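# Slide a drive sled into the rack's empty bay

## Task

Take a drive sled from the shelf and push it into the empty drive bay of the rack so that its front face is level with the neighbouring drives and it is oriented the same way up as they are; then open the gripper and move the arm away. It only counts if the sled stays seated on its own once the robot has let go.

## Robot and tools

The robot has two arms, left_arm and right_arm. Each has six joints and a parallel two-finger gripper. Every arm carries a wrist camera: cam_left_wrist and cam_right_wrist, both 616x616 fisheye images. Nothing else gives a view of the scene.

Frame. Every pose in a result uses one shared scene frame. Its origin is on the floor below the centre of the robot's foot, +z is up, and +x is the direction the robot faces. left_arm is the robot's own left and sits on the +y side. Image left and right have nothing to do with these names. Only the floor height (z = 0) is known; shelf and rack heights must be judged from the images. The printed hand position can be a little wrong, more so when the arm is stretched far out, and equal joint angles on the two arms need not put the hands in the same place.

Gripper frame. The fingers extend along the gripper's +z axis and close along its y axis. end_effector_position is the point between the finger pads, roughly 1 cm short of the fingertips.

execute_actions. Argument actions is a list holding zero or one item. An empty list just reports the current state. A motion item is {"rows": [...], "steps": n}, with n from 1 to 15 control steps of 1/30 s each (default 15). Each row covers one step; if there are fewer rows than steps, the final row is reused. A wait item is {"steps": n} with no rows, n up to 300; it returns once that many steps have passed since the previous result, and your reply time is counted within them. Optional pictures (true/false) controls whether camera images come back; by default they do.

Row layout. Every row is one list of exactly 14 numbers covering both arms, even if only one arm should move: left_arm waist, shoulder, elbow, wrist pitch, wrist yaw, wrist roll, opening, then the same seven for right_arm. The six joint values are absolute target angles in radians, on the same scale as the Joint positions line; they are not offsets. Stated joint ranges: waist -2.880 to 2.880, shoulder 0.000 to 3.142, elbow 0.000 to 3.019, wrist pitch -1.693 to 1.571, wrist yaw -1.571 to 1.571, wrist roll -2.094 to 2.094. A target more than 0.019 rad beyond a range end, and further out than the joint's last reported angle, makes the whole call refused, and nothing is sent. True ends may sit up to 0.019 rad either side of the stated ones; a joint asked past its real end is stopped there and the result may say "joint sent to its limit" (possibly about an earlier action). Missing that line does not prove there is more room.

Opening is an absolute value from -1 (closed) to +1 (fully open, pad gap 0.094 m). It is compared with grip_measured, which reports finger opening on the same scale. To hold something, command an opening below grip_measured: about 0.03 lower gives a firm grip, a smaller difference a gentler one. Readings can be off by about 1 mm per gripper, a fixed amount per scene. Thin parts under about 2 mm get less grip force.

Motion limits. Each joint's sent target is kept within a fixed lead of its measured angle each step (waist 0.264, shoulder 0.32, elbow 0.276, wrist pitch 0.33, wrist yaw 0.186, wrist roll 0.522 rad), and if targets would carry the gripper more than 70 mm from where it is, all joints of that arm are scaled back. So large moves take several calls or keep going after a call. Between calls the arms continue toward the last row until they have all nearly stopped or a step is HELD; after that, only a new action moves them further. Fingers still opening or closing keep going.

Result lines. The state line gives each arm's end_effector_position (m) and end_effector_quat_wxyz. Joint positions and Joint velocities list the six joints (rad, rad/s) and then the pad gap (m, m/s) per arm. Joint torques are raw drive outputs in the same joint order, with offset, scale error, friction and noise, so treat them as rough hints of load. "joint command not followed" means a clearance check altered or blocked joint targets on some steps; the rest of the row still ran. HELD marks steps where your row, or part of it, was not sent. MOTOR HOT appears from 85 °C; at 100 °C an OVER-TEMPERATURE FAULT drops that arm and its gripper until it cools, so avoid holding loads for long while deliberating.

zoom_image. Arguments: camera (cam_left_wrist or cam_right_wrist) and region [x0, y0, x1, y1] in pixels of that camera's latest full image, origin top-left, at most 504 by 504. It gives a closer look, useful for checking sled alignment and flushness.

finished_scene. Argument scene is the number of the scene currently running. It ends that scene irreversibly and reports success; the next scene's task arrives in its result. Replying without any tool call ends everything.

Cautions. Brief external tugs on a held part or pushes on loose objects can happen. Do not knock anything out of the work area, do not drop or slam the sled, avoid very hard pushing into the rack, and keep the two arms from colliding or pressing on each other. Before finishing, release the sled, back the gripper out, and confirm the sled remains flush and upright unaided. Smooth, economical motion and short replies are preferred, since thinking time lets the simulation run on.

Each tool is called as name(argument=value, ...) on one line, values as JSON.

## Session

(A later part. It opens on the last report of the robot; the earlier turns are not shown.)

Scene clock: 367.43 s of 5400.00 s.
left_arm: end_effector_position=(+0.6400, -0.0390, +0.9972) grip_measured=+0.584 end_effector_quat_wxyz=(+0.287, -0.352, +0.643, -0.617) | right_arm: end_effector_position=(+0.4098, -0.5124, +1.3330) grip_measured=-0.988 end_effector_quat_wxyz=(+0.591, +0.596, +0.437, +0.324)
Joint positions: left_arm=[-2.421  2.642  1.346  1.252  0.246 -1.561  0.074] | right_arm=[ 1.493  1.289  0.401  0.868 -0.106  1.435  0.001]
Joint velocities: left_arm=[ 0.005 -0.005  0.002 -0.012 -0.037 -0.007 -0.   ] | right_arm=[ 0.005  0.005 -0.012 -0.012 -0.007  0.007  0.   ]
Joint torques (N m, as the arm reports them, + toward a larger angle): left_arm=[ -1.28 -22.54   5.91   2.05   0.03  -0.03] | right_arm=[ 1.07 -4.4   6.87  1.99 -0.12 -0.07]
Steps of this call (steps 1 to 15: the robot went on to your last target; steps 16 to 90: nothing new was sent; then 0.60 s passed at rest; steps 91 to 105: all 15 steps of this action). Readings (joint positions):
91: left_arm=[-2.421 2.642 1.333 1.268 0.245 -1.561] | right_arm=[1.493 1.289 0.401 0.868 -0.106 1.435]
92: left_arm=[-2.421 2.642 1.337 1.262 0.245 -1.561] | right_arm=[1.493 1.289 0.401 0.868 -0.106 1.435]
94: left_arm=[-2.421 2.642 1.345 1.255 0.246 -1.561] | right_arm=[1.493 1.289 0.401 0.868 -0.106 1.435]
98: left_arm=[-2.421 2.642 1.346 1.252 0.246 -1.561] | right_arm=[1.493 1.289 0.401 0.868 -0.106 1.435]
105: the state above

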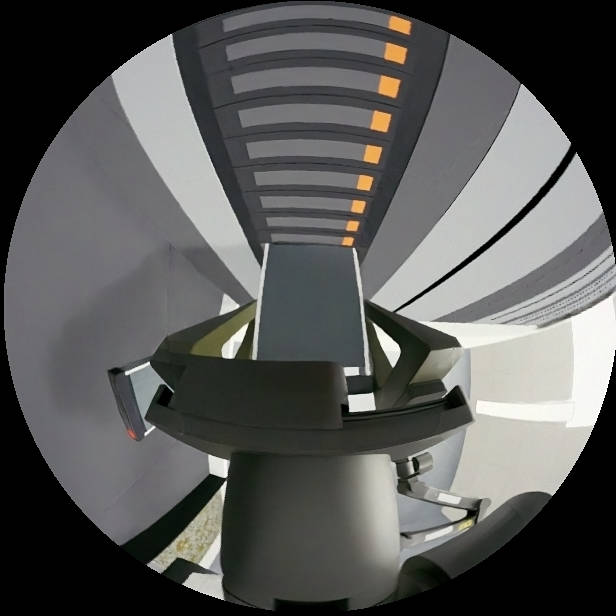

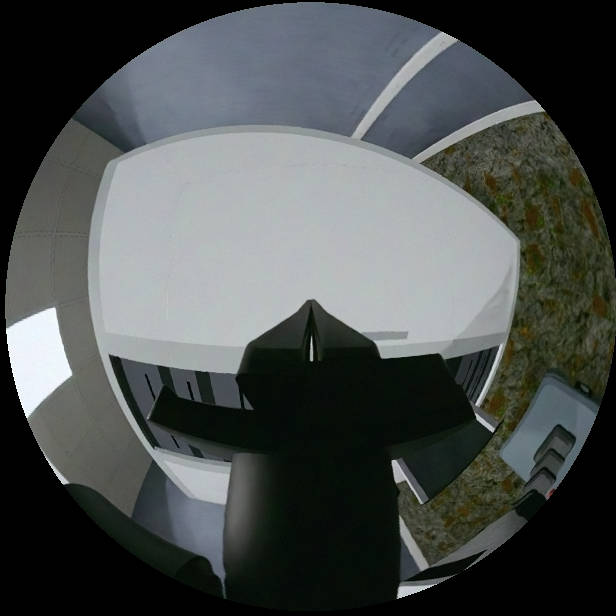

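execute_actions(actions=[{"rows":[[-2.408,2.62,1.40,1.235,0.25,-1.57,0.5,1.5,1.3,0.4,0.87,-0.109,1.435,-1],[-2.408,2.62,1.40,1.235,0.25,-1.57,0.5,1.5,1.3,0.4,0.87,-0.109,1.435,-1],[-2.408,2.62,1.40,1.235,0.25,-1.57,0.5,1.5,1.3,0.4,0.87,-0.109,1.435,-1],[-2.408,2.62,1.40,1.235,0.25,-1.57,0.5,1.5,1.3,0.4,0.87,-0.109,1.435,-1],[-2.403,2.62,1.415,1.22,0.255,-1.57,0.5,1.5,1.3,0.4,0.87,-0.109,1.435,-1],[-2.403,2.62,1.415,1.22,0.255,-1.57,0.5,1.5,1.3,0.4,0.87,-0.109,1.435,-1],[-2.403,2.62,1.415,1.22,0.255,-1.57,0.5,1.5,1.3,0.4,0.87,-0.109,1.435,-1],[-2.398,2.62,1.425,1.205,0.258,-1.57,0.5,1.5,1.3,0.4,0.87,-0.109,1.435,-1]],"steps":15}])

Scene clock: 376.67 s of 5400.00 s.
left_arm: end_effector_position=(+0.6469, -0.0385, +0.9960) grip_measured=+0.584 end_effector_quat_wxyz=(+0.281, -0.352, +0.647, -0.615) | right_arm: end_effector_position=(+0.4098, -0.5124, +1.3330) grip_measured=-0.988 end_effector_quat_wxyz=(+0.591, +0.596, +0.437, +0.324)
Joint positions: left_arm=[-2.413  2.642  1.365  1.222  0.263 -1.562  0.074] | right_arm=[ 1.493  1.289  0.401  0.868 -0.106  1.435  0.001]
Joint velocities: left_arm=[-0.005  0.005 -0.002  0.017 -0.037 -0.066  0.   ] | right_arm=[-0.005 -0.015  0.007 -0.022  0.007 -0.007  0.   ]
Joint torques (N m, as the arm reports them, + toward a larger angle): left_arm=[  0.19 -22.73   7.1    1.45  -0.21  -0.03] | right_arm=[ 1.18 -4.25  6.93  1.93 -0.12 -0.08]
Steps of this call (steps 1 to 15: the robot went on to your last target; steps 16 to 90: nothing new was sent; then 5.73 s passed at rest; steps 91 to 105: all 15 steps of this action). Readings (joint positions):
91: left_arm=[-2.420 2.642 1.347 1.250 0.246 -1.561] | right_arm=[1.493 1.289 0.401 0.868 -0.106 1.435]
92: left_arm=[-2.420 2.642 1.350 1.246 0.246 -1.561] | right_arm=[1.493 1.289 0.401 0.868 -0.106 1.435]
94: left_arm=[-2.419 2.642 1.355 1.240 0.248 -1.562] | right_arm=[1.493 1.289 0.401 0.868 -0.106 1.435]
98: left_arm=[-2.415 2.642 1.363 1.225 0.257 -1.562] | right_arm=[1.493 1.289 0.401 0.868 -0.106 1.435]
105: the state above

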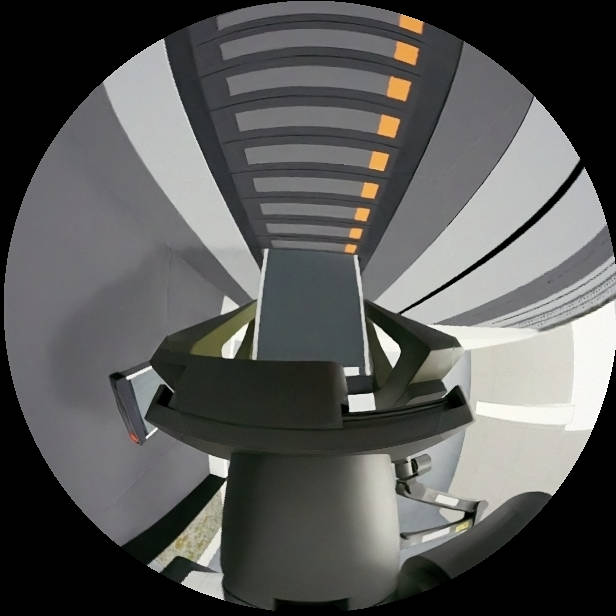

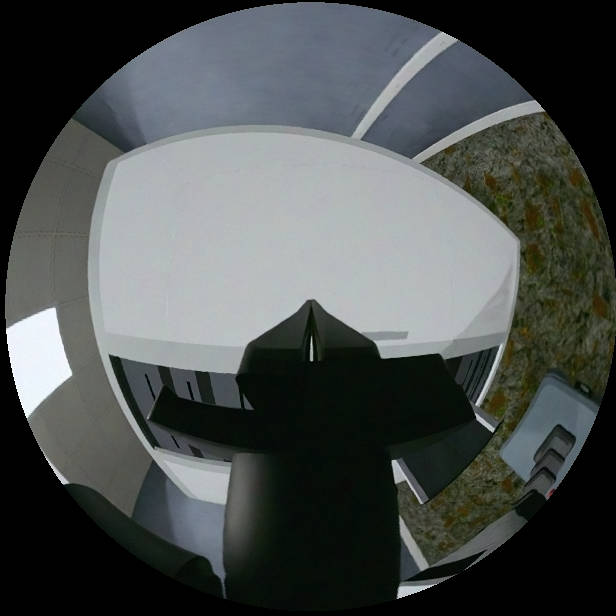

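execute_actions(actions=[{"rows":[[-2.402,2.62,1.45,1.245,0.252,-1.57,0.5,1.5,1.3,0.4,0.87,-0.109,1.435,-1]],"steps":15}])

Scene clock: 382.37 s of 5400.00 s.
left_arm: end_effector_position=(+0.6492, -0.0388, +0.9966) grip_measured=+0.584 end_effector_quat_wxyz=(+0.281, -0.353, +0.645, -0.617) | right_arm: end_effector_position=(+0.4098, -0.5124, +1.3330) grip_measured=-0.988 end_effector_quat_wxyz=(+0.591, +0.596, +0.437, +0.324)
Joint positions: left_arm=[-2.413  2.644  1.372  1.222  0.26  -1.567  0.074] | right_arm=[ 1.493  1.289  0.401  0.868 -0.106  1.435  0.001]
Joint velocities: left_arm=[ 0.015 -0.005  0.007  0.002  0.022 -0.022 -0.   ] | right_arm=[ 0.005 -0.005  0.012  0.012 -0.081  0.022 -0.   ]
Joint torques (N m, as the arm reports them, + toward a larger angle): left_arm=[ -0.55 -22.95   8.27   3.2   -0.39   0.03] | right_arm=[ 1.26 -4.07  6.89  1.98 -0.13 -0.07]
Steps of this call (steps 1 to 15: the robot went on to your last target; steps 16 to 90: nothing new was sent; then 2.20 s passed at rest; steps 91 to 105: all 15 steps of this action). Readings (joint positions):
91: left_arm=[-2.413 2.642 1.367 1.222 0.263 -1.562] | right_arm=[1.493 1.289 0.401 0.868 -0.106 1.435]
92: left_arm=[-2.413 2.643 1.369 1.222 0.260 -1.564] | right_arm=[1.493 1.289 0.401 0.868 -0.106 1.435]
94: left_arm=[-2.413 2.644 1.372 1.222 0.260 -1.567] | right_arm=[1.493 1.289 0.401 0.868 -0.106 1.435]
98: left_arm=[-2.413 2.644 1.372 1.222 0.260 -1.567] | right_arm=[1.493 1.289 0.401 0.868 -0.106 1.435]
105: the state above

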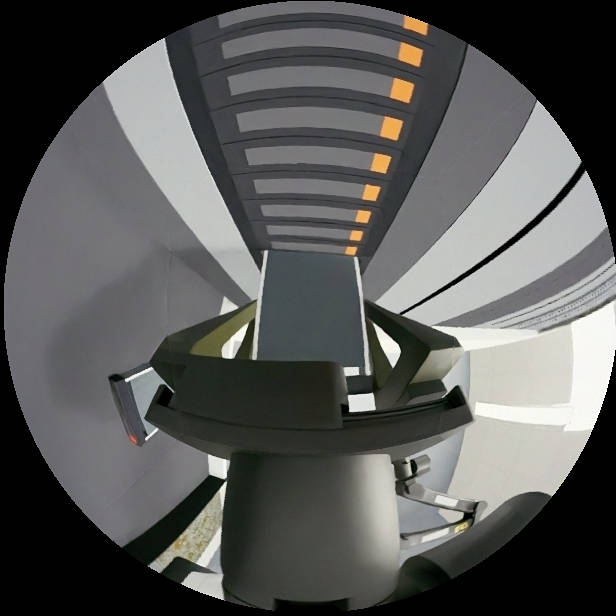

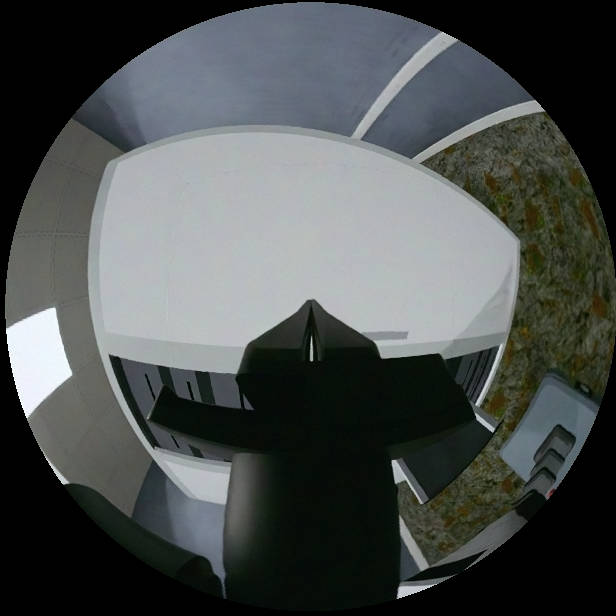

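execute_actions(actions=[{"rows":[[-2.41,2.66,1.41,1.28,0.255,-1.57,0.5,1.5,1.3,0.4,0.87,-0.109,1.435,-1],[-2.41,2.66,1.41,1.28,0.255,-1.57,0.5,1.5,1.3,0.4,0.87,-0.109,1.435,-1],[-2.41,2.66,1.41,1.28,0.255,-1.57,0.5,1.5,1.3,0.4,0.87,-0.109,1.435,-1],[-2.41,2.66,1.41,1.28,0.255,-1.57,0.5,1.5,1.3,0.4,0.87,-0.109,1.435,-1],[-2.41,2.672,1.42,1.30,0.255,-1.57,0.5,1.5,1.3,0.4,0.87,-0.109,1.435,-1],[-2.41,2.672,1.42,1.30,0.255,-1.57,0.5,1.5,1.3,0.4,0.87,-0.109,1.435,-1],[-2.41,2.672,1.42,1.30,0.255,-1.57,0.5,1.5,1.3,0.4,0.87,-0.109,1.435,-1],[-2.41,2.684,1.43,1.315,0.255,-1.57,0.5,1.5,1.3,0.4,0.87,-0.109,1.435,-1]],"steps":15}])

Scene clock: 404.70 s of 5400.00 s.
left_arm: end_effector_position=(+0.6469, -0.0381, +0.9899) grip_measured=+0.584 end_effector_quat_wxyz=(+0.291, -0.345, +0.632, -0.629) | right_arm: end_effector_position=(+0.4098, -0.5124, +1.3330) grip_measured=-0.988 end_effector_quat_wxyz=(+0.591, +0.596, +0.437, +0.324)
Joint positions: left_arm=[-2.413  2.686  1.394  1.286  0.258 -1.571  0.074] | right_arm=[ 1.493  1.289  0.401  0.868 -0.106  1.435  0.001]
Joint velocities: left_arm=[-0.015 -0.005 -0.012 -0.007  0.022 -0.066  0.001] | right_arm=[-0.005  0.005 -0.007  0.012 -0.037  0.007 -0.   ]
Joint torques (N m, as the arm reports them, + toward a larger angle): left_arm=[ -1.03 -21.1    5.42   3.44  -0.16   0.08] | right_arm=[ 1.2  -4.26  6.98  1.93 -0.12 -0.07]
Steps of this call (steps 1 to 15: the robot went on to your last target; steps 16 to 90: nothing new was sent; then 18.83 s passed at rest; steps 91 to 105: all 15 steps of this action). Readings (joint positions):
91: left_arm=[-2.413 2.648 1.372 1.227 0.260 -1.568] | right_arm=[1.493 1.289 0.401 0.868 -0.106 1.435]
92: left_arm=[-2.413 2.652 1.373 1.236 0.260 -1.568] | right_arm=[1.493 1.289 0.401 0.868 -0.106 1.435]
94: left_arm=[-2.413 2.659 1.376 1.248 0.258 -1.570] | right_arm=[1.493 1.289 0.401 0.868 -0.106 1.435]
98: left_arm=[-2.413 2.672 1.385 1.270 0.258 -1.571] | right_arm=[1.493 1.289 0.401 0.868 -0.106 1.435]
105: the state above

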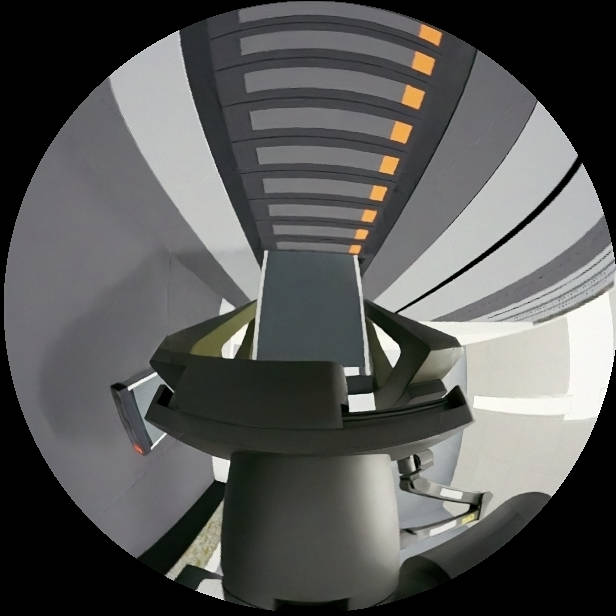

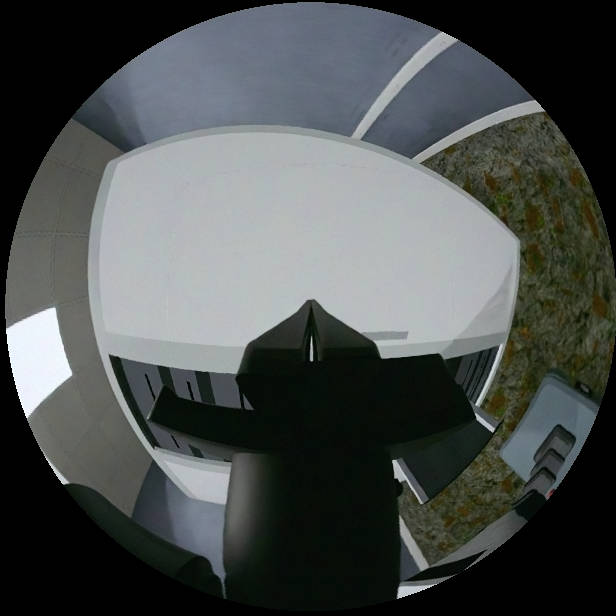

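execute_actions(actions=[{"rows":[[-2.41,2.695,1.44,1.335,0.255,-1.56,0.5,1.5,1.3,0.4,0.87,-0.109,1.435,-1],[-2.41,2.695,1.44,1.335,0.255,-1.56,0.5,1.5,1.3,0.4,0.87,-0.109,1.435,-1],[-2.41,2.695,1.44,1.335,0.255,-1.56,0.5,1.5,1.3,0.4,0.87,-0.109,1.435,-1],[-2.41,2.708,1.45,1.355,0.255,-1.55,0.5,1.5,1.3,0.4,0.87,-0.109,1.435,-1],[-2.41,2.708,1.45,1.355,0.255,-1.55,0.5,1.5,1.3,0.4,0.87,-0.109,1.435,-1],[-2.41,2.708,1.45,1.355,0.255,-1.55,0.5,1.5,1.3,0.4,0.87,-0.109,1.435,-1],[-2.408,2.722,1.47,1.375,0.255,-1.54,0.5,1.5,1.3,0.4,0.87,-0.109,1.435,-1]],"steps":15}])

Scene clock: 412.97 s of 5400.00 s.
left_arm: end_effector_position=(+0.6498, -0.0392, +0.9883) grip_measured=+0.584 end_effector_quat_wxyz=(+0.311, -0.328, +0.620, -0.642) | right_arm: end_effector_position=(+0.4098, -0.5124, +1.3330) grip_measured=-0.988 end_effector_quat_wxyz=(+0.591, +0.596, +0.437, +0.324)
Joint positions: left_arm=[-2.413  2.726  1.433  1.345  0.258 -1.556  0.074] | right_arm=[ 1.493  1.289  0.401  0.868 -0.106  1.435  0.001]
Joint velocities: left_arm=[-0.005 -0.005 -0.012  0.007  0.007  0.022  0.   ] | right_arm=[-0.005  0.005 -0.012 -0.012 -0.022  0.081  0.001]
Joint torques (N m, as the arm reports them, + toward a larger angle): left_arm=[ -0.88 -21.28   5.48   3.53  -0.12   0.22] | right_arm=[ 1.   -4.31  6.95  1.98 -0.14 -0.07]
Steps of this call (steps 1 to 15: the robot went on to your last target; steps 16 to 90: nothing new was sent; then 4.77 s passed at rest; steps 91 to 105: all 15 steps of this action). Readings (joint positions):
91: left_arm=[-2.413 2.687 1.396 1.290 0.258 -1.571] | right_arm=[1.493 1.289 0.401 0.868 -0.106 1.435]
92: left_arm=[-2.413 2.689 1.399 1.296 0.258 -1.571] | right_arm=[1.493 1.289 0.401 0.868 -0.106 1.435]
94: left_arm=[-2.413 2.694 1.404 1.305 0.258 -1.571] | right_arm=[1.493 1.289 0.401 0.868 -0.106 1.435]
98: left_arm=[-2.413 2.715 1.422 1.333 0.258 -1.564] | right_arm=[1.493 1.289 0.401 0.868 -0.106 1.435]
105: the state above

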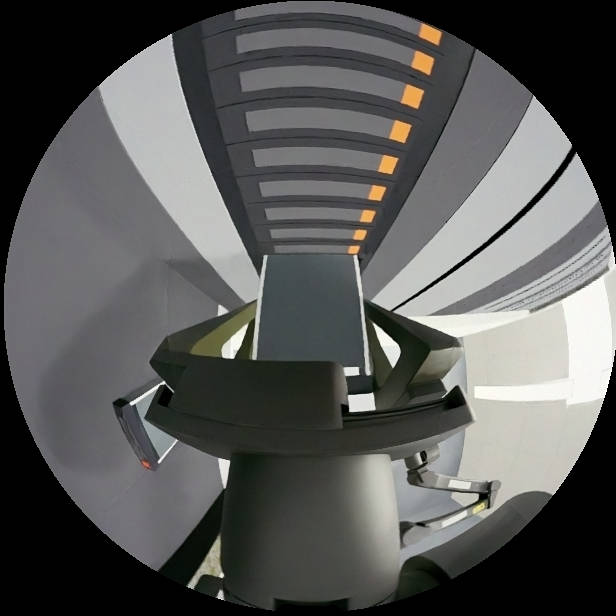

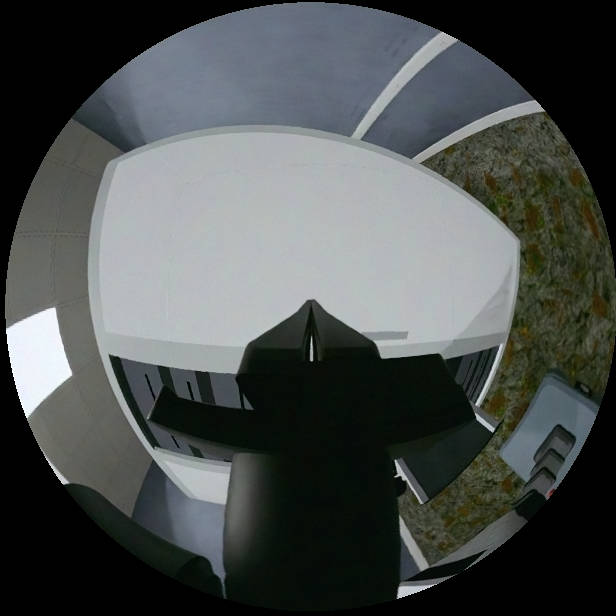

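execute_actions(actions=[{"rows":[[-2.402,2.728,1.475,1.35,0.258,-1.54,0.5,1.5,1.3,0.4,0.87,-0.109,1.435,-1],[-2.402,2.728,1.475,1.35,0.258,-1.54,0.5,1.5,1.3,0.4,0.87,-0.109,1.435,-1],[-2.402,2.728,1.475,1.35,0.258,-1.54,0.5,1.5,1.3,0.4,0.87,-0.109,1.435,-1],[-2.402,2.728,1.475,1.35,0.258,-1.54,0.5,1.5,1.3,0.4,0.87,-0.109,1.435,-1],[-2.396,2.732,1.495,1.325,0.262,-1.54,0.5,1.5,1.3,0.4,0.87,-0.109,1.435,-1],[-2.396,2.732,1.495,1.325,0.262,-1.54,0.5,1.5,1.3,0.4,0.87,-0.109,1.435,-1],[-2.396,2.732,1.495,1.325,0.262,-1.54,0.5,1.5,1.3,0.4,0.87,-0.109,1.435,-1],[-2.396,2.732,1.495,1.325,0.262,-1.54,0.5,1.5,1.3,0.4,0.87,-0.109,1.435,-1],[-2.39,2.737,1.515,1.30,0.268,-1.54,0.5,1.5,1.3,0.4,0.87,-0.109,1.435,-1]],"steps":15}])

Scene clock: 425.37 s of 5400.00 s.
left_arm: end_effector_position=(+0.6614, -0.0392, +0.9879) grip_measured=+0.584 end_effector_quat_wxyz=(+0.310, -0.326, +0.620, -0.643) | right_arm: end_effector_position=(+0.4098, -0.5124, +1.3330) grip_measured=-0.988 end_effector_quat_wxyz=(+0.591, +0.596, +0.437, +0.324)
Joint positions: left_arm=[-2.404  2.735  1.47   1.318  0.27  -1.555  0.074] | right_arm=[ 1.493  1.289  0.401  0.868 -0.106  1.435  0.001]
Joint velocities: left_arm=[-0.024 -0.015  0.012 -0.017 -0.007 -0.007  0.   ] | right_arm=[-0.005 -0.005 -0.002 -0.032  0.007 -0.007  0.   ]
Joint torques (N m, as the arm reports them, + toward a larger angle): left_arm=[  0.05 -20.95   6.25   1.34  -0.08   0.23] | right_arm=[ 1.04 -4.4   6.92  1.92 -0.13 -0.07]
Steps of this call (steps 1 to 15: the robot went on to your last target; steps 16 to 90: nothing new was sent; then 8.90 s passed at rest; steps 91 to 105: all 15 steps of this action). Readings (joint positions):
91: left_arm=[-2.413 2.727 1.434 1.345 0.258 -1.554] | right_arm=[1.493 1.289 0.401 0.868 -0.106 1.435]
92: left_arm=[-2.412 2.727 1.435 1.345 0.258 -1.554] | right_arm=[1.493 1.289 0.401 0.868 -0.106 1.435]
94: left_arm=[-2.412 2.728 1.437 1.345 0.258 -1.554] | right_arm=[1.493 1.289 0.401 0.868 -0.106 1.435]
98: left_arm=[-2.409 2.733 1.453 1.335 0.261 -1.554] | right_arm=[1.493 1.289 0.401 0.868 -0.106 1.435]
105: the state above

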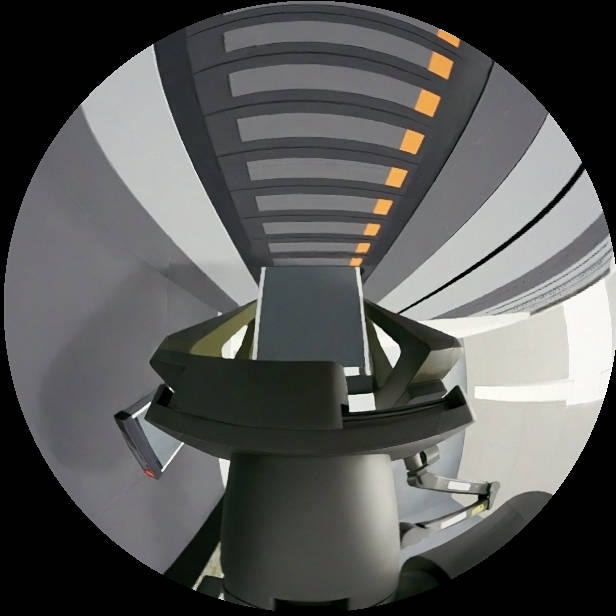

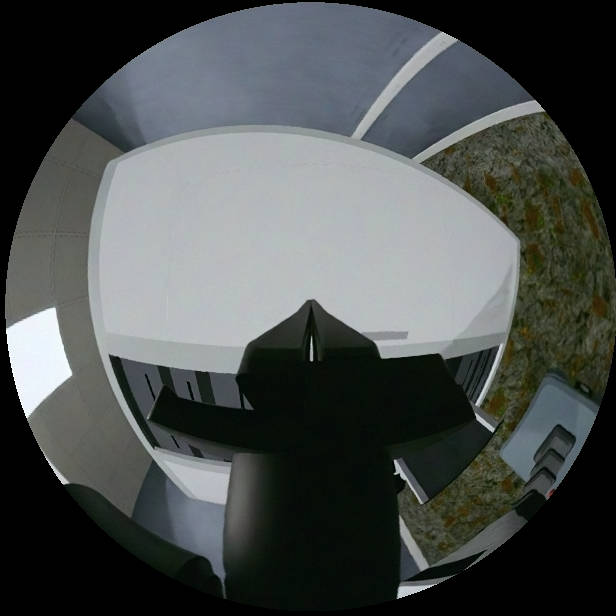

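Sliding in now. Another step.

execute_actions(actions=[{"rows":[[-2.386,2.742,1.53,1.285,0.272,-1.54,0.5,1.5,1.3,0.4,0.87,-0.109,1.435,-1],[-2.386,2.742,1.53,1.285,0.272,-1.54,0.5,1.5,1.3,0.4,0.87,-0.109,1.435,-1],[-2.386,2.742,1.53,1.285,0.272,-1.54,0.5,1.5,1.3,0.4,0.87,-0.109,1.435,-1],[-2.386,2.742,1.53,1.285,0.272,-1.54,0.5,1.5,1.3,0.4,0.87,-0.109,1.435,-1],[-2.38,2.747,1.555,1.262,0.278,-1.54,0.5,1.5,1.3,0.4,0.87,-0.109,1.435,-1],[-2.38,2.747,1.555,1.262,0.278,-1.54,0.5,1.5,1.3,0.4,0.87,-0.109,1.435,-1],[-2.38,2.747,1.555,1.262,0.278,-1.54,0.5,1.5,1.3,0.4,0.87,-0.109,1.435,-1],[-2.38,2.747,1.555,1.262,0.278,-1.54,0.5,1.5,1.3,0.4,0.87,-0.109,1.435,-1],[-2.374,2.752,1.58,1.24,0.284,-1.54,0.5,1.5,1.3,0.4,0.87,-0.109,1.435,-1]],"steps":15}])

Scene clock: 433.57 s of 5400.00 s.
left_arm: end_effector_position=(+0.6793, -0.0402, +0.9886) grip_measured=+0.584 end_effector_quat_wxyz=(+0.304, -0.328, +0.620, -0.645) | right_arm: end_effector_position=(+0.4098, -0.5124, +1.3330) grip_measured=-0.988 end_effector_quat_wxyz=(+0.591, +0.596, +0.437, +0.324)
Joint positions: left_arm=[-2.394  2.743  1.524  1.269  0.287 -1.567  0.074] | right_arm=[ 1.493  1.289  0.401  0.868 -0.106  1.435  0.001]
Joint velocities: left_arm=[-0.005 -0.024 -0.012  0.012 -0.022  0.037 -0.   ] | right_arm=[-0.005 -0.005 -0.002 -0.012 -0.051 -0.007  0.   ]
Joint torques (N m, as the arm reports them, + toward a larger angle): left_arm=[  0.24 -21.07   7.18   0.78  -0.13   0.36] | right_arm=[ 1.01 -4.29  6.95  1.95 -0.13 -0.08]
Steps of this call (steps 1 to 15: the robot went on to your last target; steps 16 to 90: nothing new was sent; then 4.70 s passed at rest; steps 91 to 105: all 15 steps of this action). Readings (joint positions):
91: left_arm=[-2.404 2.735 1.471 1.316 0.271 -1.555] | right_arm=[1.493 1.289 0.401 0.868 -0.106 1.435]
92: left_arm=[-2.403 2.735 1.474 1.314 0.271 -1.555] | right_arm=[1.493 1.289 0.401 0.868 -0.106 1.435]
94: left_arm=[-2.402 2.736 1.479 1.309 0.274 -1.556] | right_arm=[1.493 1.289 0.401 0.868 -0.106 1.435]
98: left_arm=[-2.398 2.739 1.499 1.292 0.281 -1.562] | right_arm=[1.493 1.289 0.401 0.868 -0.106 1.435]
105: the state above

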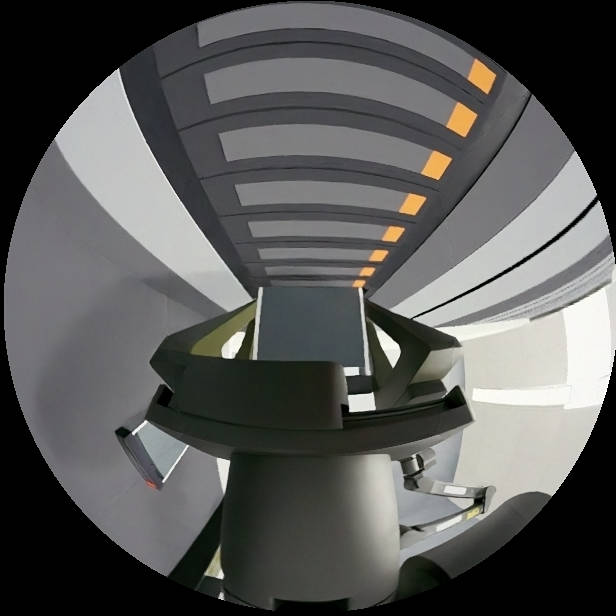

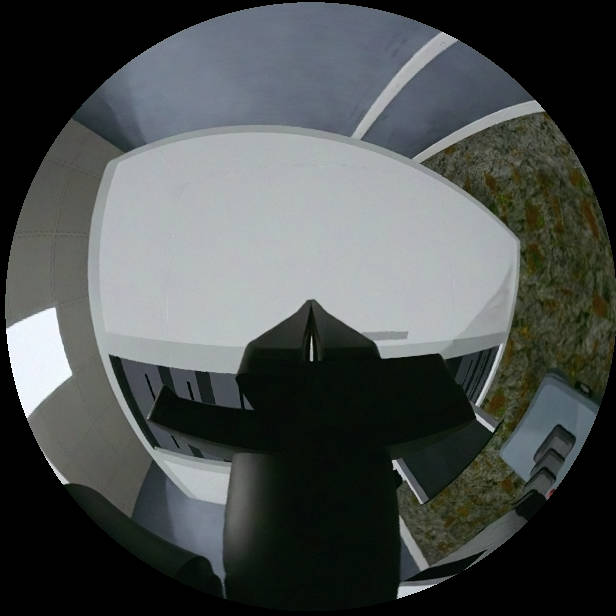

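execute_actions(actions=[{"rows":[[-2.39,2.742,1.525,1.275,0.285,-1.56,1,1.5,1.3,0.4,0.87,-0.109,1.435,-1]],"steps":15}], pictures=false)

execute_actions(actions=[{"rows":[[-2.405,2.73,1.45,1.33,0.275,-1.56,1,1.5,1.3,0.4,0.87,-0.109,1.435,-1],[-2.405,2.73,1.45,1.33,0.275,-1.56,1,1.5,1.3,0.4,0.87,-0.109,1.435,-1],[-2.405,2.73,1.45,1.33,0.275,-1.56,1,1.5,1.3,0.4,0.87,-0.109,1.435,-1],[-2.405,2.73,1.45,1.33,0.275,-1.56,1,1.5,1.3,0.4,0.87,-0.109,1.435,-1],[-2.425,2.71,1.37,1.39,0.26,-1.56,1,1.5,1.3,0.4,0.87,-0.109,1.435,-1],[-2.425,2.71,1.37,1.39,0.26,-1.56,1,1.5,1.3,0.4,0.87,-0.109,1.435,-1],[-2.425,2.71,1.37,1.39,0.26,-1.56,1,1.5,1.3,0.4,0.87,-0.109,1.435,-1],[-2.425,2.71,1.37,1.39,0.26,-1.56,1,1.5,1.3,0.4,0.87,-0.109,1.435,-1],[-2.445,2.69,1.29,1.46,0.245,-1.56,1,1.5,1.3,0.4,0.87,-0.109,1.435,-1]],"steps":15}])

Scene clock: 446.77 s of 5400.00 s.
left_arm: end_effector_position=(+0.6793, -0.0400, +0.9885) grip_measured=+1.000 end_effector_quat_wxyz=(+0.304, -0.328, +0.620, -0.645) | right_arm: end_effector_position=(+0.4098, -0.5124, +1.3330) grip_measured=-0.988 end_effector_quat_wxyz=(+0.591, +0.596, +0.437, +0.324)
Joint positions: left_arm=[-2.393  2.743  1.523  1.269  0.287 -1.567  0.094] | right_arm=[ 1.493  1.289  0.401  0.868 -0.106  1.435  0.001]
Joint velocities: left_arm=[-0.005 -0.005  0.002 -0.012  0.051  0.007  0.   ] | right_arm=[-0.005  0.005  0.002 -0.007  0.007  0.037 -0.   ]
Joint torques (N m, as the arm reports them, + toward a larger angle): left_arm=[ -1.27 -21.93   3.72   2.36  -0.1    0.15] | right_arm=[ 1.09 -4.36  6.9   1.96 -0.14 -0.06]
Steps of this call (steps 1 to 15: the robot went on to your last target; steps 16 to 90: nothing new was sent; then 9.70 s passed at rest; steps 91 to 105: all 15 steps of this action). Readings (joint positions):
91: left_arm=[-2.394 2.743 1.523 1.269 0.287 -1.567] | right_arm=[1.493 1.289 0.401 0.868 -0.106 1.435]
92: left_arm=[-2.394 2.743 1.523 1.269 0.287 -1.567] | right_arm=[1.493 1.289 0.401 0.868 -0.106 1.435]
94: left_arm=[-2.393 2.743 1.523 1.269 0.287 -1.567] | right_arm=[1.493 1.289 0.401 0.868 -0.106 1.435]
98: left_arm=[-2.393 2.743 1.523 1.269 0.287 -1.567] | right_arm=[1.493 1.289 0.401 0.868 -0.106 1.435]
105: the state above

Scene clock: 447.27 s of 5400.00 s.
left_arm: end_effector_position=(+0.5907, -0.0379, +0.9708) grip_measured=+1.000 end_effector_quat_wxyz=(+0.287, -0.336, +0.635, -0.633) | right_arm: end_effector_position=(+0.4098, -0.5124, +1.3330) grip_measured=-0.988 end_effector_quat_wxyz=(+0.591, +0.596, +0.437, +0.324)
Joint positions: left_arm=[-2.443  2.72   1.285  1.433  0.249 -1.567  0.094] | right_arm=[ 1.493  1.289  0.401  0.868 -0.106  1.435  0.001]
Joint velocities: left_arm=[-0.103  0.005 -0.012  0.037  0.037 -0.022  0.   ] | right_arm=[-0.005 -0.005 -0.012  0.017 -0.037 -0.022  0.   ]
Joint torques (N m, as the arm reports them, + toward a larger angle): left_arm=[ -1.   -22.01   2.45   3.13  -0.19   0.15] | right_arm=[ 1.22 -4.5   6.94  1.98 -0.13 -0.07]
Steps of this call (steps 1 to 15: all 15 steps of this action). Readings (joint positions):
1: left_arm=[-2.393 2.742 1.513 1.276 0.282 -1.567] | right_arm=[1.493 1.289 0.401 0.868 -0.106 1.435]
2: left_arm=[-2.393 2.737 1.495 1.289 0.279 -1.567] | right_arm=[1.493 1.289 0.401 0.868 -0.106 1.435]
4: left_arm=[-2.393 2.734 1.465 1.304 0.279 -1.567] | right_arm=[1.493 1.289 0.401 0.868 -0.106 1.435]
8: left_arm=[-2.403 2.728 1.379 1.359 0.263 -1.567] | right_arm=[1.493 1.289 0.401 0.868 -0.106 1.435]
15: the state above

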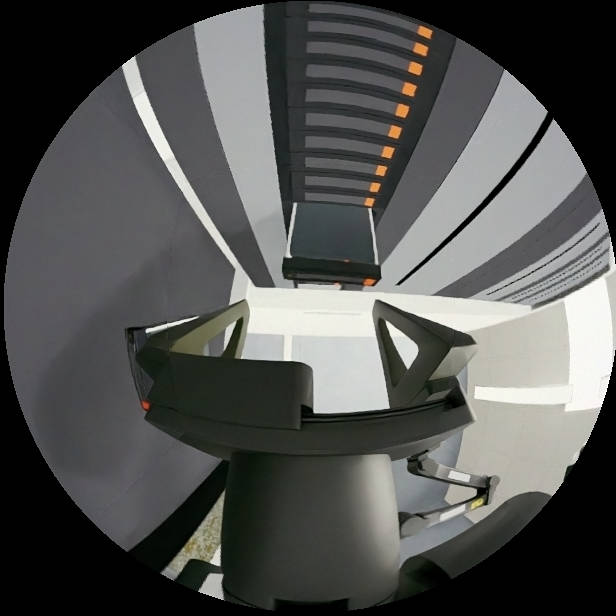

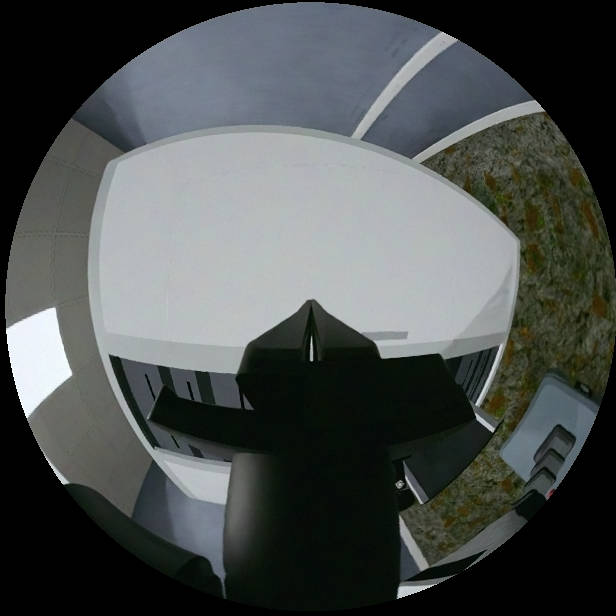

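execute_actions(actions=[{"rows":[[-2.41,2.68,1.33,1.46,0.25,-1.56,-1,1.5,1.3,0.4,0.87,-0.109,1.435,-1]],"steps":15}])

Scene clock: 454.00 s of 5400.00 s.
left_arm: end_effector_position=(+0.6154, -0.0221, +0.9904) grip_measured=-0.982 end_effector_quat_wxyz=(+0.309, -0.336, +0.617, -0.640) | right_arm: end_effector_position=(+0.4098, -0.5124, +1.3330) grip_measured=-0.988 end_effector_quat_wxyz=(+0.591, +0.596, +0.437, +0.324)
Joint positions: left_arm=[-2.411  2.699  1.309  1.437  0.249 -1.567  0.001] | right_arm=[ 1.493  1.289  0.401  0.868 -0.106  1.435  0.001]
Joint velocities: left_arm=[-0.005 -0.015  0.007 -0.017 -0.007  0.037 -0.001] | right_arm=[-0.005 -0.005  0.012 -0.002 -0.037 -0.007  0.   ]
Joint torques (N m, as the arm reports them, + toward a larger angle): left_arm=[ -1.02 -21.39   3.75   3.13   0.06   0.15] | right_arm=[ 0.91 -4.38  6.96  1.97 -0.12 -0.06]
Steps of this call (steps 1 to 15: the robot went on to your last target; steps 16 to 90: nothing new was sent; then 3.23 s passed at rest; steps 91 to 105: all 15 steps of this action). Readings (joint positions):
91: left_arm=[-2.445 2.714 1.287 1.437 0.249 -1.567] | right_arm=[1.493 1.289 0.401 0.868 -0.106 1.435]
92: left_arm=[-2.443 2.714 1.291 1.437 0.249 -1.567] | right_arm=[1.493 1.289 0.401 0.868 -0.106 1.435]
94: left_arm=[-2.433 2.712 1.299 1.437 0.249 -1.567] | right_arm=[1.493 1.289 0.401 0.868 -0.106 1.435]
98: left_arm=[-2.415 2.704 1.309 1.437 0.249 -1.567] | right_arm=[1.493 1.289 0.401 0.868 -0.106 1.435]
105: the state above

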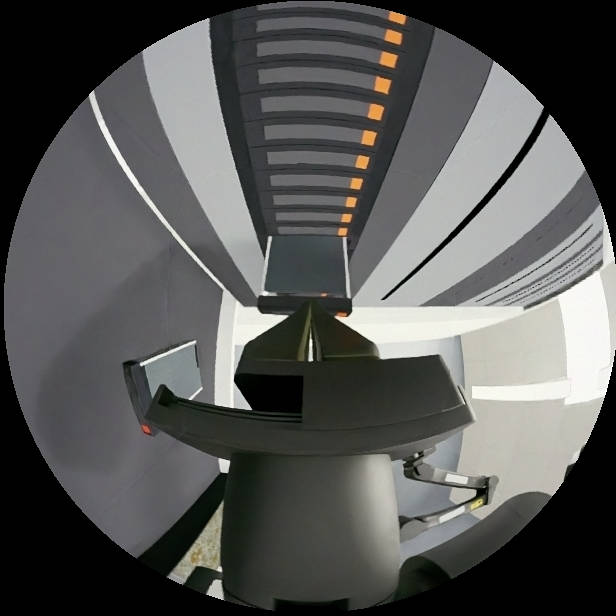

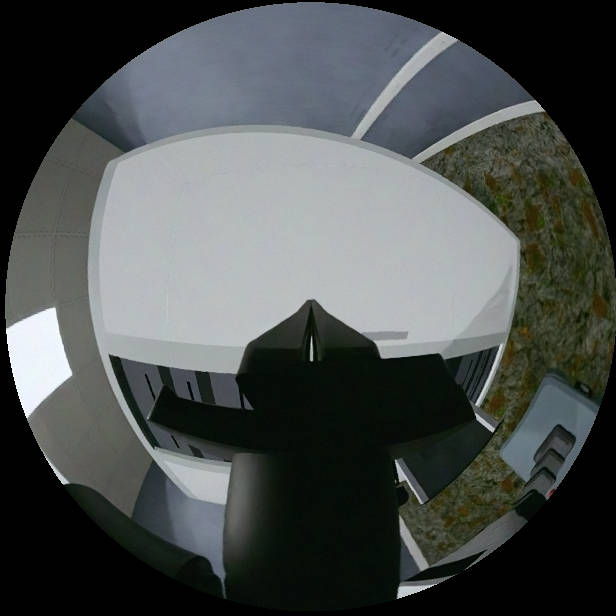

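execute_actions(actions=[{"rows":[[-2.412,2.705,1.375,1.40,0.25,-1.56,-1,1.5,1.3,0.4,0.87,-0.109,1.435,-1]],"steps":15}])

Scene clock: 459.30 s of 5400.00 s.
left_arm: end_effector_position=(+0.6308, -0.0279, +0.9953) grip_measured=-0.982 end_effector_quat_wxyz=(+0.314, -0.332, +0.613, -0.645) | right_arm: end_effector_position=(+0.4098, -0.5124, +1.3330) grip_measured=-0.988 end_effector_quat_wxyz=(+0.591, +0.596, +0.437, +0.324)
Joint positions: left_arm=[-2.411  2.704  1.356  1.412  0.249 -1.567  0.001] | right_arm=[ 1.493  1.289  0.401  0.868 -0.106  1.435  0.001]
Joint velocities: left_arm=[-0.005  0.005 -0.007 -0.017  0.022 -0.037  0.001] | right_arm=[-0.015 -0.005  0.012 -0.012 -0.051 -0.022 -0.   ]
Joint torques (N m, as the arm reports them, + toward a larger angle): left_arm=[ -1.35 -20.43   3.98   1.58   0.06   0.14] | right_arm=[ 0.91 -4.17  6.94  1.97 -0.14 -0.08]
Steps of this call (steps 1 to 15: the robot went on to your last target; steps 16 to 90: nothing new was sent; then 1.80 s passed at rest; steps 91 to 105: all 15 steps of this action). Readings (joint positions):
91: left_arm=[-2.411 2.700 1.313 1.432 0.249 -1.567] | right_arm=[1.493 1.289 0.401 0.868 -0.106 1.435]
92: left_arm=[-2.411 2.702 1.322 1.424 0.249 -1.567] | right_arm=[1.493 1.289 0.401 0.868 -0.106 1.435]
94: left_arm=[-2.411 2.704 1.341 1.415 0.249 -1.567] | right_arm=[1.493 1.289 0.401 0.868 -0.106 1.435]
98: left_arm=[-2.411 2.704 1.356 1.413 0.249 -1.567] | right_arm=[1.493 1.289 0.401 0.868 -0.106 1.435]
105: the state above

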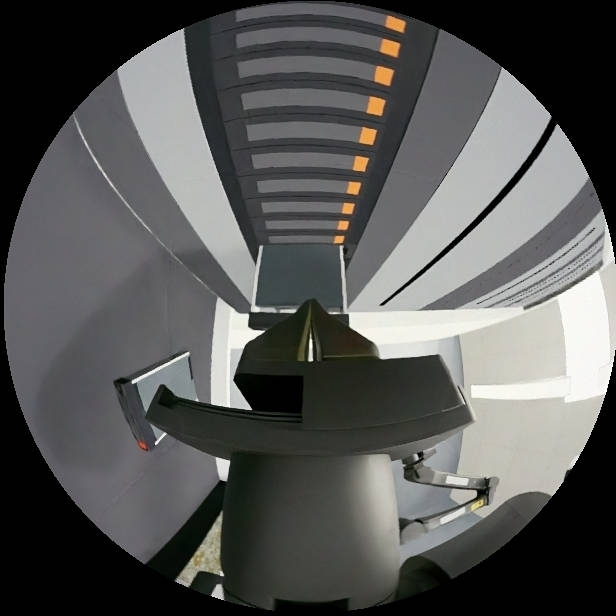

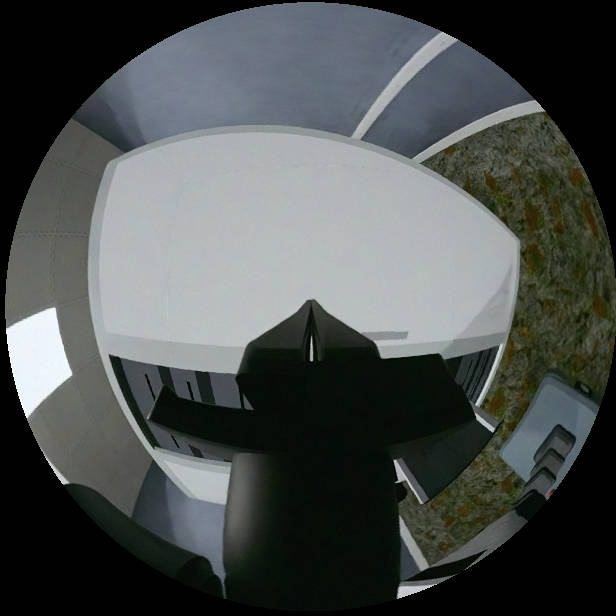

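execute_actions(actions=[{"rows":[[-2.411,2.705,1.27,1.47,0.25,-1.56,-1,1.5,1.3,0.4,0.87,-0.109,1.435,-1],[-2.411,2.705,1.27,1.47,0.25,-1.56,-1,1.5,1.3,0.4,0.87,-0.109,1.435,-1],[-2.411,2.705,1.27,1.47,0.25,-1.56,-1,1.5,1.3,0.4,0.87,-0.109,1.435,-1],[-2.411,2.705,1.27,1.47,0.25,-1.56,-1,1.5,1.3,0.4,0.87,-0.109,1.435,-1],[-2.411,2.705,1.27,1.47,0.25,-1.56,-1,1.5,1.3,0.4,0.87,-0.109,1.435,-1],[-2.44,2.695,1.27,1.47,0.25,-1.56,-1,1.5,1.3,0.4,0.87,-0.109,1.435,-1]],"steps":15}])

Scene clock: 470.33 s of 5400.00 s.
left_arm: end_effector_position=(+0.5903, -0.0312, +0.9769) grip_measured=-0.982 end_effector_quat_wxyz=(+0.292, -0.337, +0.632, -0.634) | right_arm: end_effector_position=(+0.4098, -0.5124, +1.3330) grip_measured=-0.988 end_effector_quat_wxyz=(+0.591, +0.596, +0.437, +0.324)
Joint positions: left_arm=[-2.435  2.707  1.266  1.448  0.249 -1.567  0.001] | right_arm=[ 1.493  1.289  0.401  0.868 -0.106  1.435  0.001]
Joint velocities: left_arm=[-0.024 -0.005 -0.012  0.002 -0.051  0.022 -0.   ] | right_arm=[ 0.005 -0.005  0.002 -0.002 -0.022  0.007 -0.001]
Joint torques (N m, as the arm reports them, + toward a larger angle): left_arm=[ -1.58 -20.27   2.42   3.14   0.08   0.15] | right_arm=[ 1.22 -4.3   6.92  1.95 -0.13 -0.08]
Steps of this call (steps 1 to 15: the robot went on to your last target; steps 16 to 90: nothing new was sent; then 7.53 s passed at rest; steps 91 to 105: all 15 steps of this action). Readings (joint positions):
91: left_arm=[-2.411 2.704 1.346 1.418 0.249 -1.567] | right_arm=[1.493 1.289 0.401 0.868 -0.106 1.435]
92: left_arm=[-2.411 2.699 1.326 1.431 0.249 -1.567] | right_arm=[1.493 1.289 0.401 0.868 -0.106 1.435]
94: left_arm=[-2.411 2.698 1.289 1.445 0.249 -1.567] | right_arm=[1.493 1.289 0.401 0.868 -0.106 1.435]
98: left_arm=[-2.416 2.707 1.266 1.446 0.249 -1.567] | right_arm=[1.493 1.289 0.401 0.868 -0.106 1.435]
105: the state above

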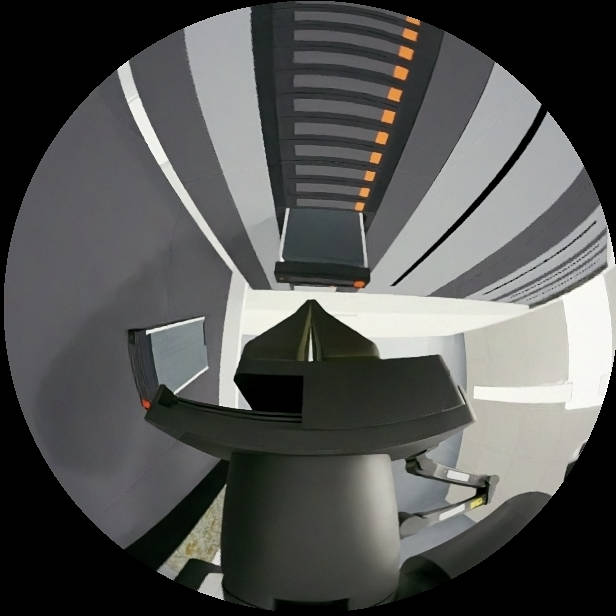

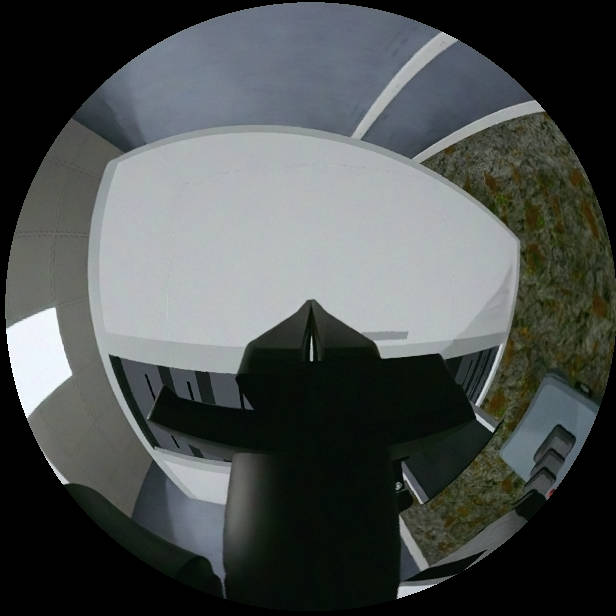

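execute_actions(actions=[{"rows":[[-2.424,2.68,1.335,1.44,0.25,-1.56,-1,1.5,1.3,0.4,0.87,-0.109,1.435,-1]],"steps":15}])

Scene clock: 475.60 s of 5400.00 s.
left_arm: end_effector_position=(+0.6126, -0.0384, +0.9988) grip_measured=-0.982 end_effector_quat_wxyz=(+0.307, -0.324, +0.615, -0.650) | right_arm: end_effector_position=(+0.4098, -0.5124, +1.3330) grip_measured=-0.988 end_effector_quat_wxyz=(+0.591, +0.596, +0.437, +0.324)
Joint positions: left_arm=[-2.434  2.696  1.318  1.447  0.249 -1.567  0.001] | right_arm=[ 1.493  1.289  0.401  0.868 -0.106  1.435  0.001]
Joint velocities: left_arm=[ 0.005 -0.005 -0.002  0.012 -0.007 -0.022 -0.   ] | right_arm=[-0.005 -0.015  0.007 -0.007 -0.007 -0.081 -0.001]
Joint torques (N m, as the arm reports them, + toward a larger angle): left_arm=[ -0.36 -21.5    3.65   1.75   0.07   0.15] | right_arm=[ 1.17 -4.08  6.92  1.92 -0.14 -0.07]
Steps of this call (steps 1 to 15: the robot went on to your last target; steps 16 to 90: nothing new was sent; then 1.77 s passed at rest; steps 91 to 105: all 15 steps of this action). Readings (joint positions):
91: left_arm=[-2.436 2.707 1.271 1.448 0.249 -1.567] | right_arm=[1.493 1.289 0.401 0.868 -0.106 1.435]
92: left_arm=[-2.436 2.707 1.279 1.447 0.249 -1.567] | right_arm=[1.493 1.289 0.401 0.868 -0.106 1.435]
94: left_arm=[-2.435 2.706 1.299 1.447 0.249 -1.567] | right_arm=[1.493 1.289 0.401 0.868 -0.106 1.435]
98: left_arm=[-2.435 2.698 1.318 1.447 0.249 -1.567] | right_arm=[1.493 1.289 0.401 0.868 -0.106 1.435]
105: the state above

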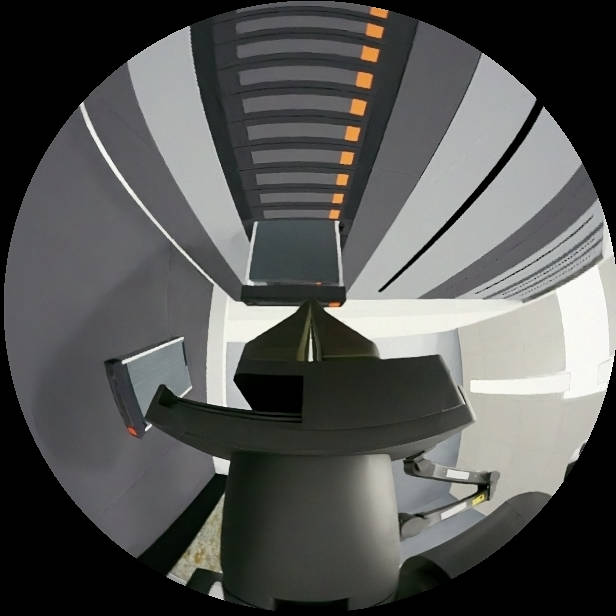

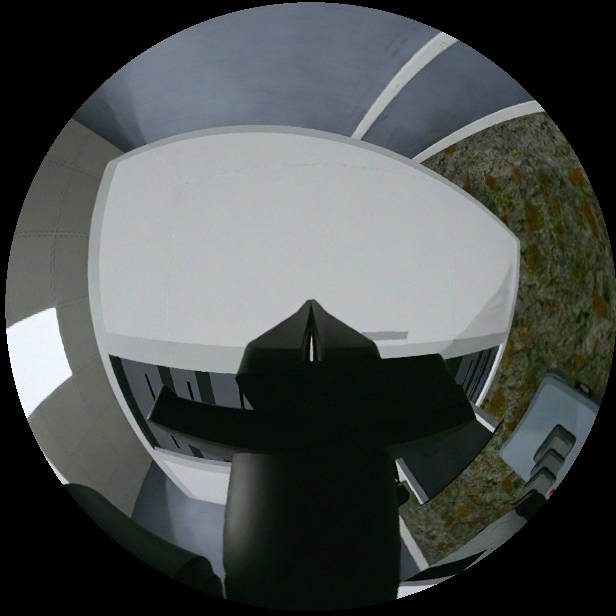

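execute_actions(actions=[{"rows":[[-2.42,2.705,1.37,1.40,0.255,-1.56,-1,1.5,1.3,0.4,0.87,-0.109,1.435,-1],[-2.42,2.705,1.37,1.40,0.255,-1.56,-1,1.5,1.3,0.4,0.87,-0.109,1.435,-1],[-2.42,2.705,1.37,1.40,0.255,-1.56,-1,1.5,1.3,0.4,0.87,-0.109,1.435,-1],[-2.42,2.705,1.37,1.40,0.255,-1.56,-1,1.5,1.3,0.4,0.87,-0.109,1.435,-1],[-2.42,2.705,1.37,1.40,0.255,-1.56,-1,1.5,1.3,0.4,0.87,-0.109,1.435,-1],[-2.414,2.712,1.40,1.37,0.26,-1.56,-1,1.5,1.3,0.4,0.87,-0.109,1.435,-1],[-2.414,2.712,1.40,1.37,0.26,-1.56,-1,1.5,1.3,0.4,0.87,-0.109,1.435,-1],[-2.414,2.712,1.40,1.37,0.26,-1.56,-1,1.5,1.3,0.4,0.87,-0.109,1.435,-1],[-2.414,2.712,1.40,1.37,0.26,-1.56,-1,1.5,1.3,0.4,0.87,-0.109,1.435,-1],[-2.414,2.712,1.40,1.37,0.26,-1.56,-1,1.5,1.3,0.4,0.87,-0.109,1.435,-1],[-2.408,2.72,1.43,1.345,0.266,-1.56,-1,1.5,1.3,0.4,0.87,-0.109,1.435,-1]],"steps":15}])

Scene clock: 487.43 s of 5400.00 s.
left_arm: end_effector_position=(+0.6329, -0.0316, +0.9776) grip_measured=-0.982 end_effector_quat_wxyz=(+0.298, -0.337, +0.627, -0.636) | right_arm: end_effector_position=(+0.4098, -0.5124, +1.3330) grip_measured=-0.988 end_effector_quat_wxyz=(+0.591, +0.596, +0.437, +0.324)
Joint positions: left_arm=[-2.409  2.725  1.383  1.362  0.265 -1.567  0.001] | right_arm=[ 1.493  1.289  0.401  0.868 -0.106  1.435  0.001]
Joint velocities: left_arm=[ 0.073  0.044  0.261 -0.154 -0.051  0.066 -0.001] | right_arm=[ 0.005 -0.024 -0.002 -0.017  0.066 -0.037  0.   ]
Joint torques (N m, as the arm reports them, + toward a larger angle): left_arm=[ -1.7  -20.81   4.54   1.79   0.1    0.15] | right_arm=[ 1.06 -4.45  6.96  1.94 -0.13 -0.07]
Steps of this call (steps 1 to 15: the robot went on to your last target; steps 16 to 90: nothing new was sent; then 8.33 s passed at rest; steps 91 to 105: all 15 steps of this action). Readings (joint positions):
91: left_arm=[-2.434 2.696 1.321 1.440 0.250 -1.567] | right_arm=[1.493 1.289 0.401 0.868 -0.106 1.435]
92: left_arm=[-2.434 2.697 1.326 1.429 0.252 -1.567] | right_arm=[1.493 1.289 0.401 0.868 -0.106 1.435]
94: left_arm=[-2.433 2.698 1.330 1.422 0.256 -1.567] | right_arm=[1.493 1.289 0.401 0.868 -0.106 1.435]
98: left_arm=[-2.428 2.703 1.339 1.402 0.263 -1.567] | right_arm=[1.493 1.289 0.401 0.868 -0.106 1.435]
105: the state above

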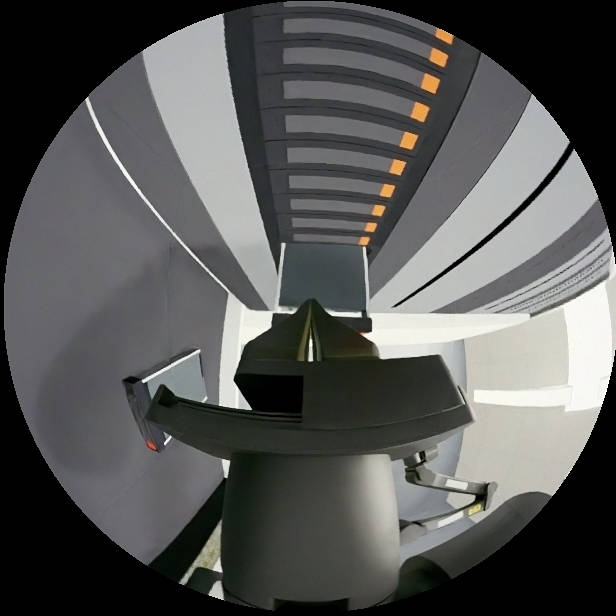

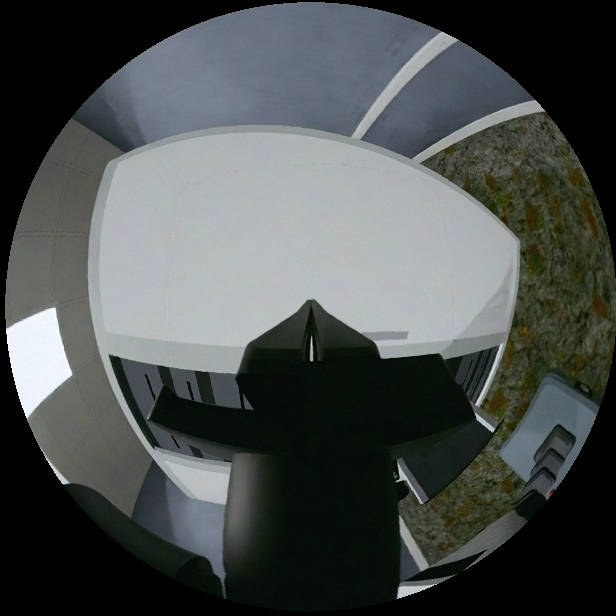

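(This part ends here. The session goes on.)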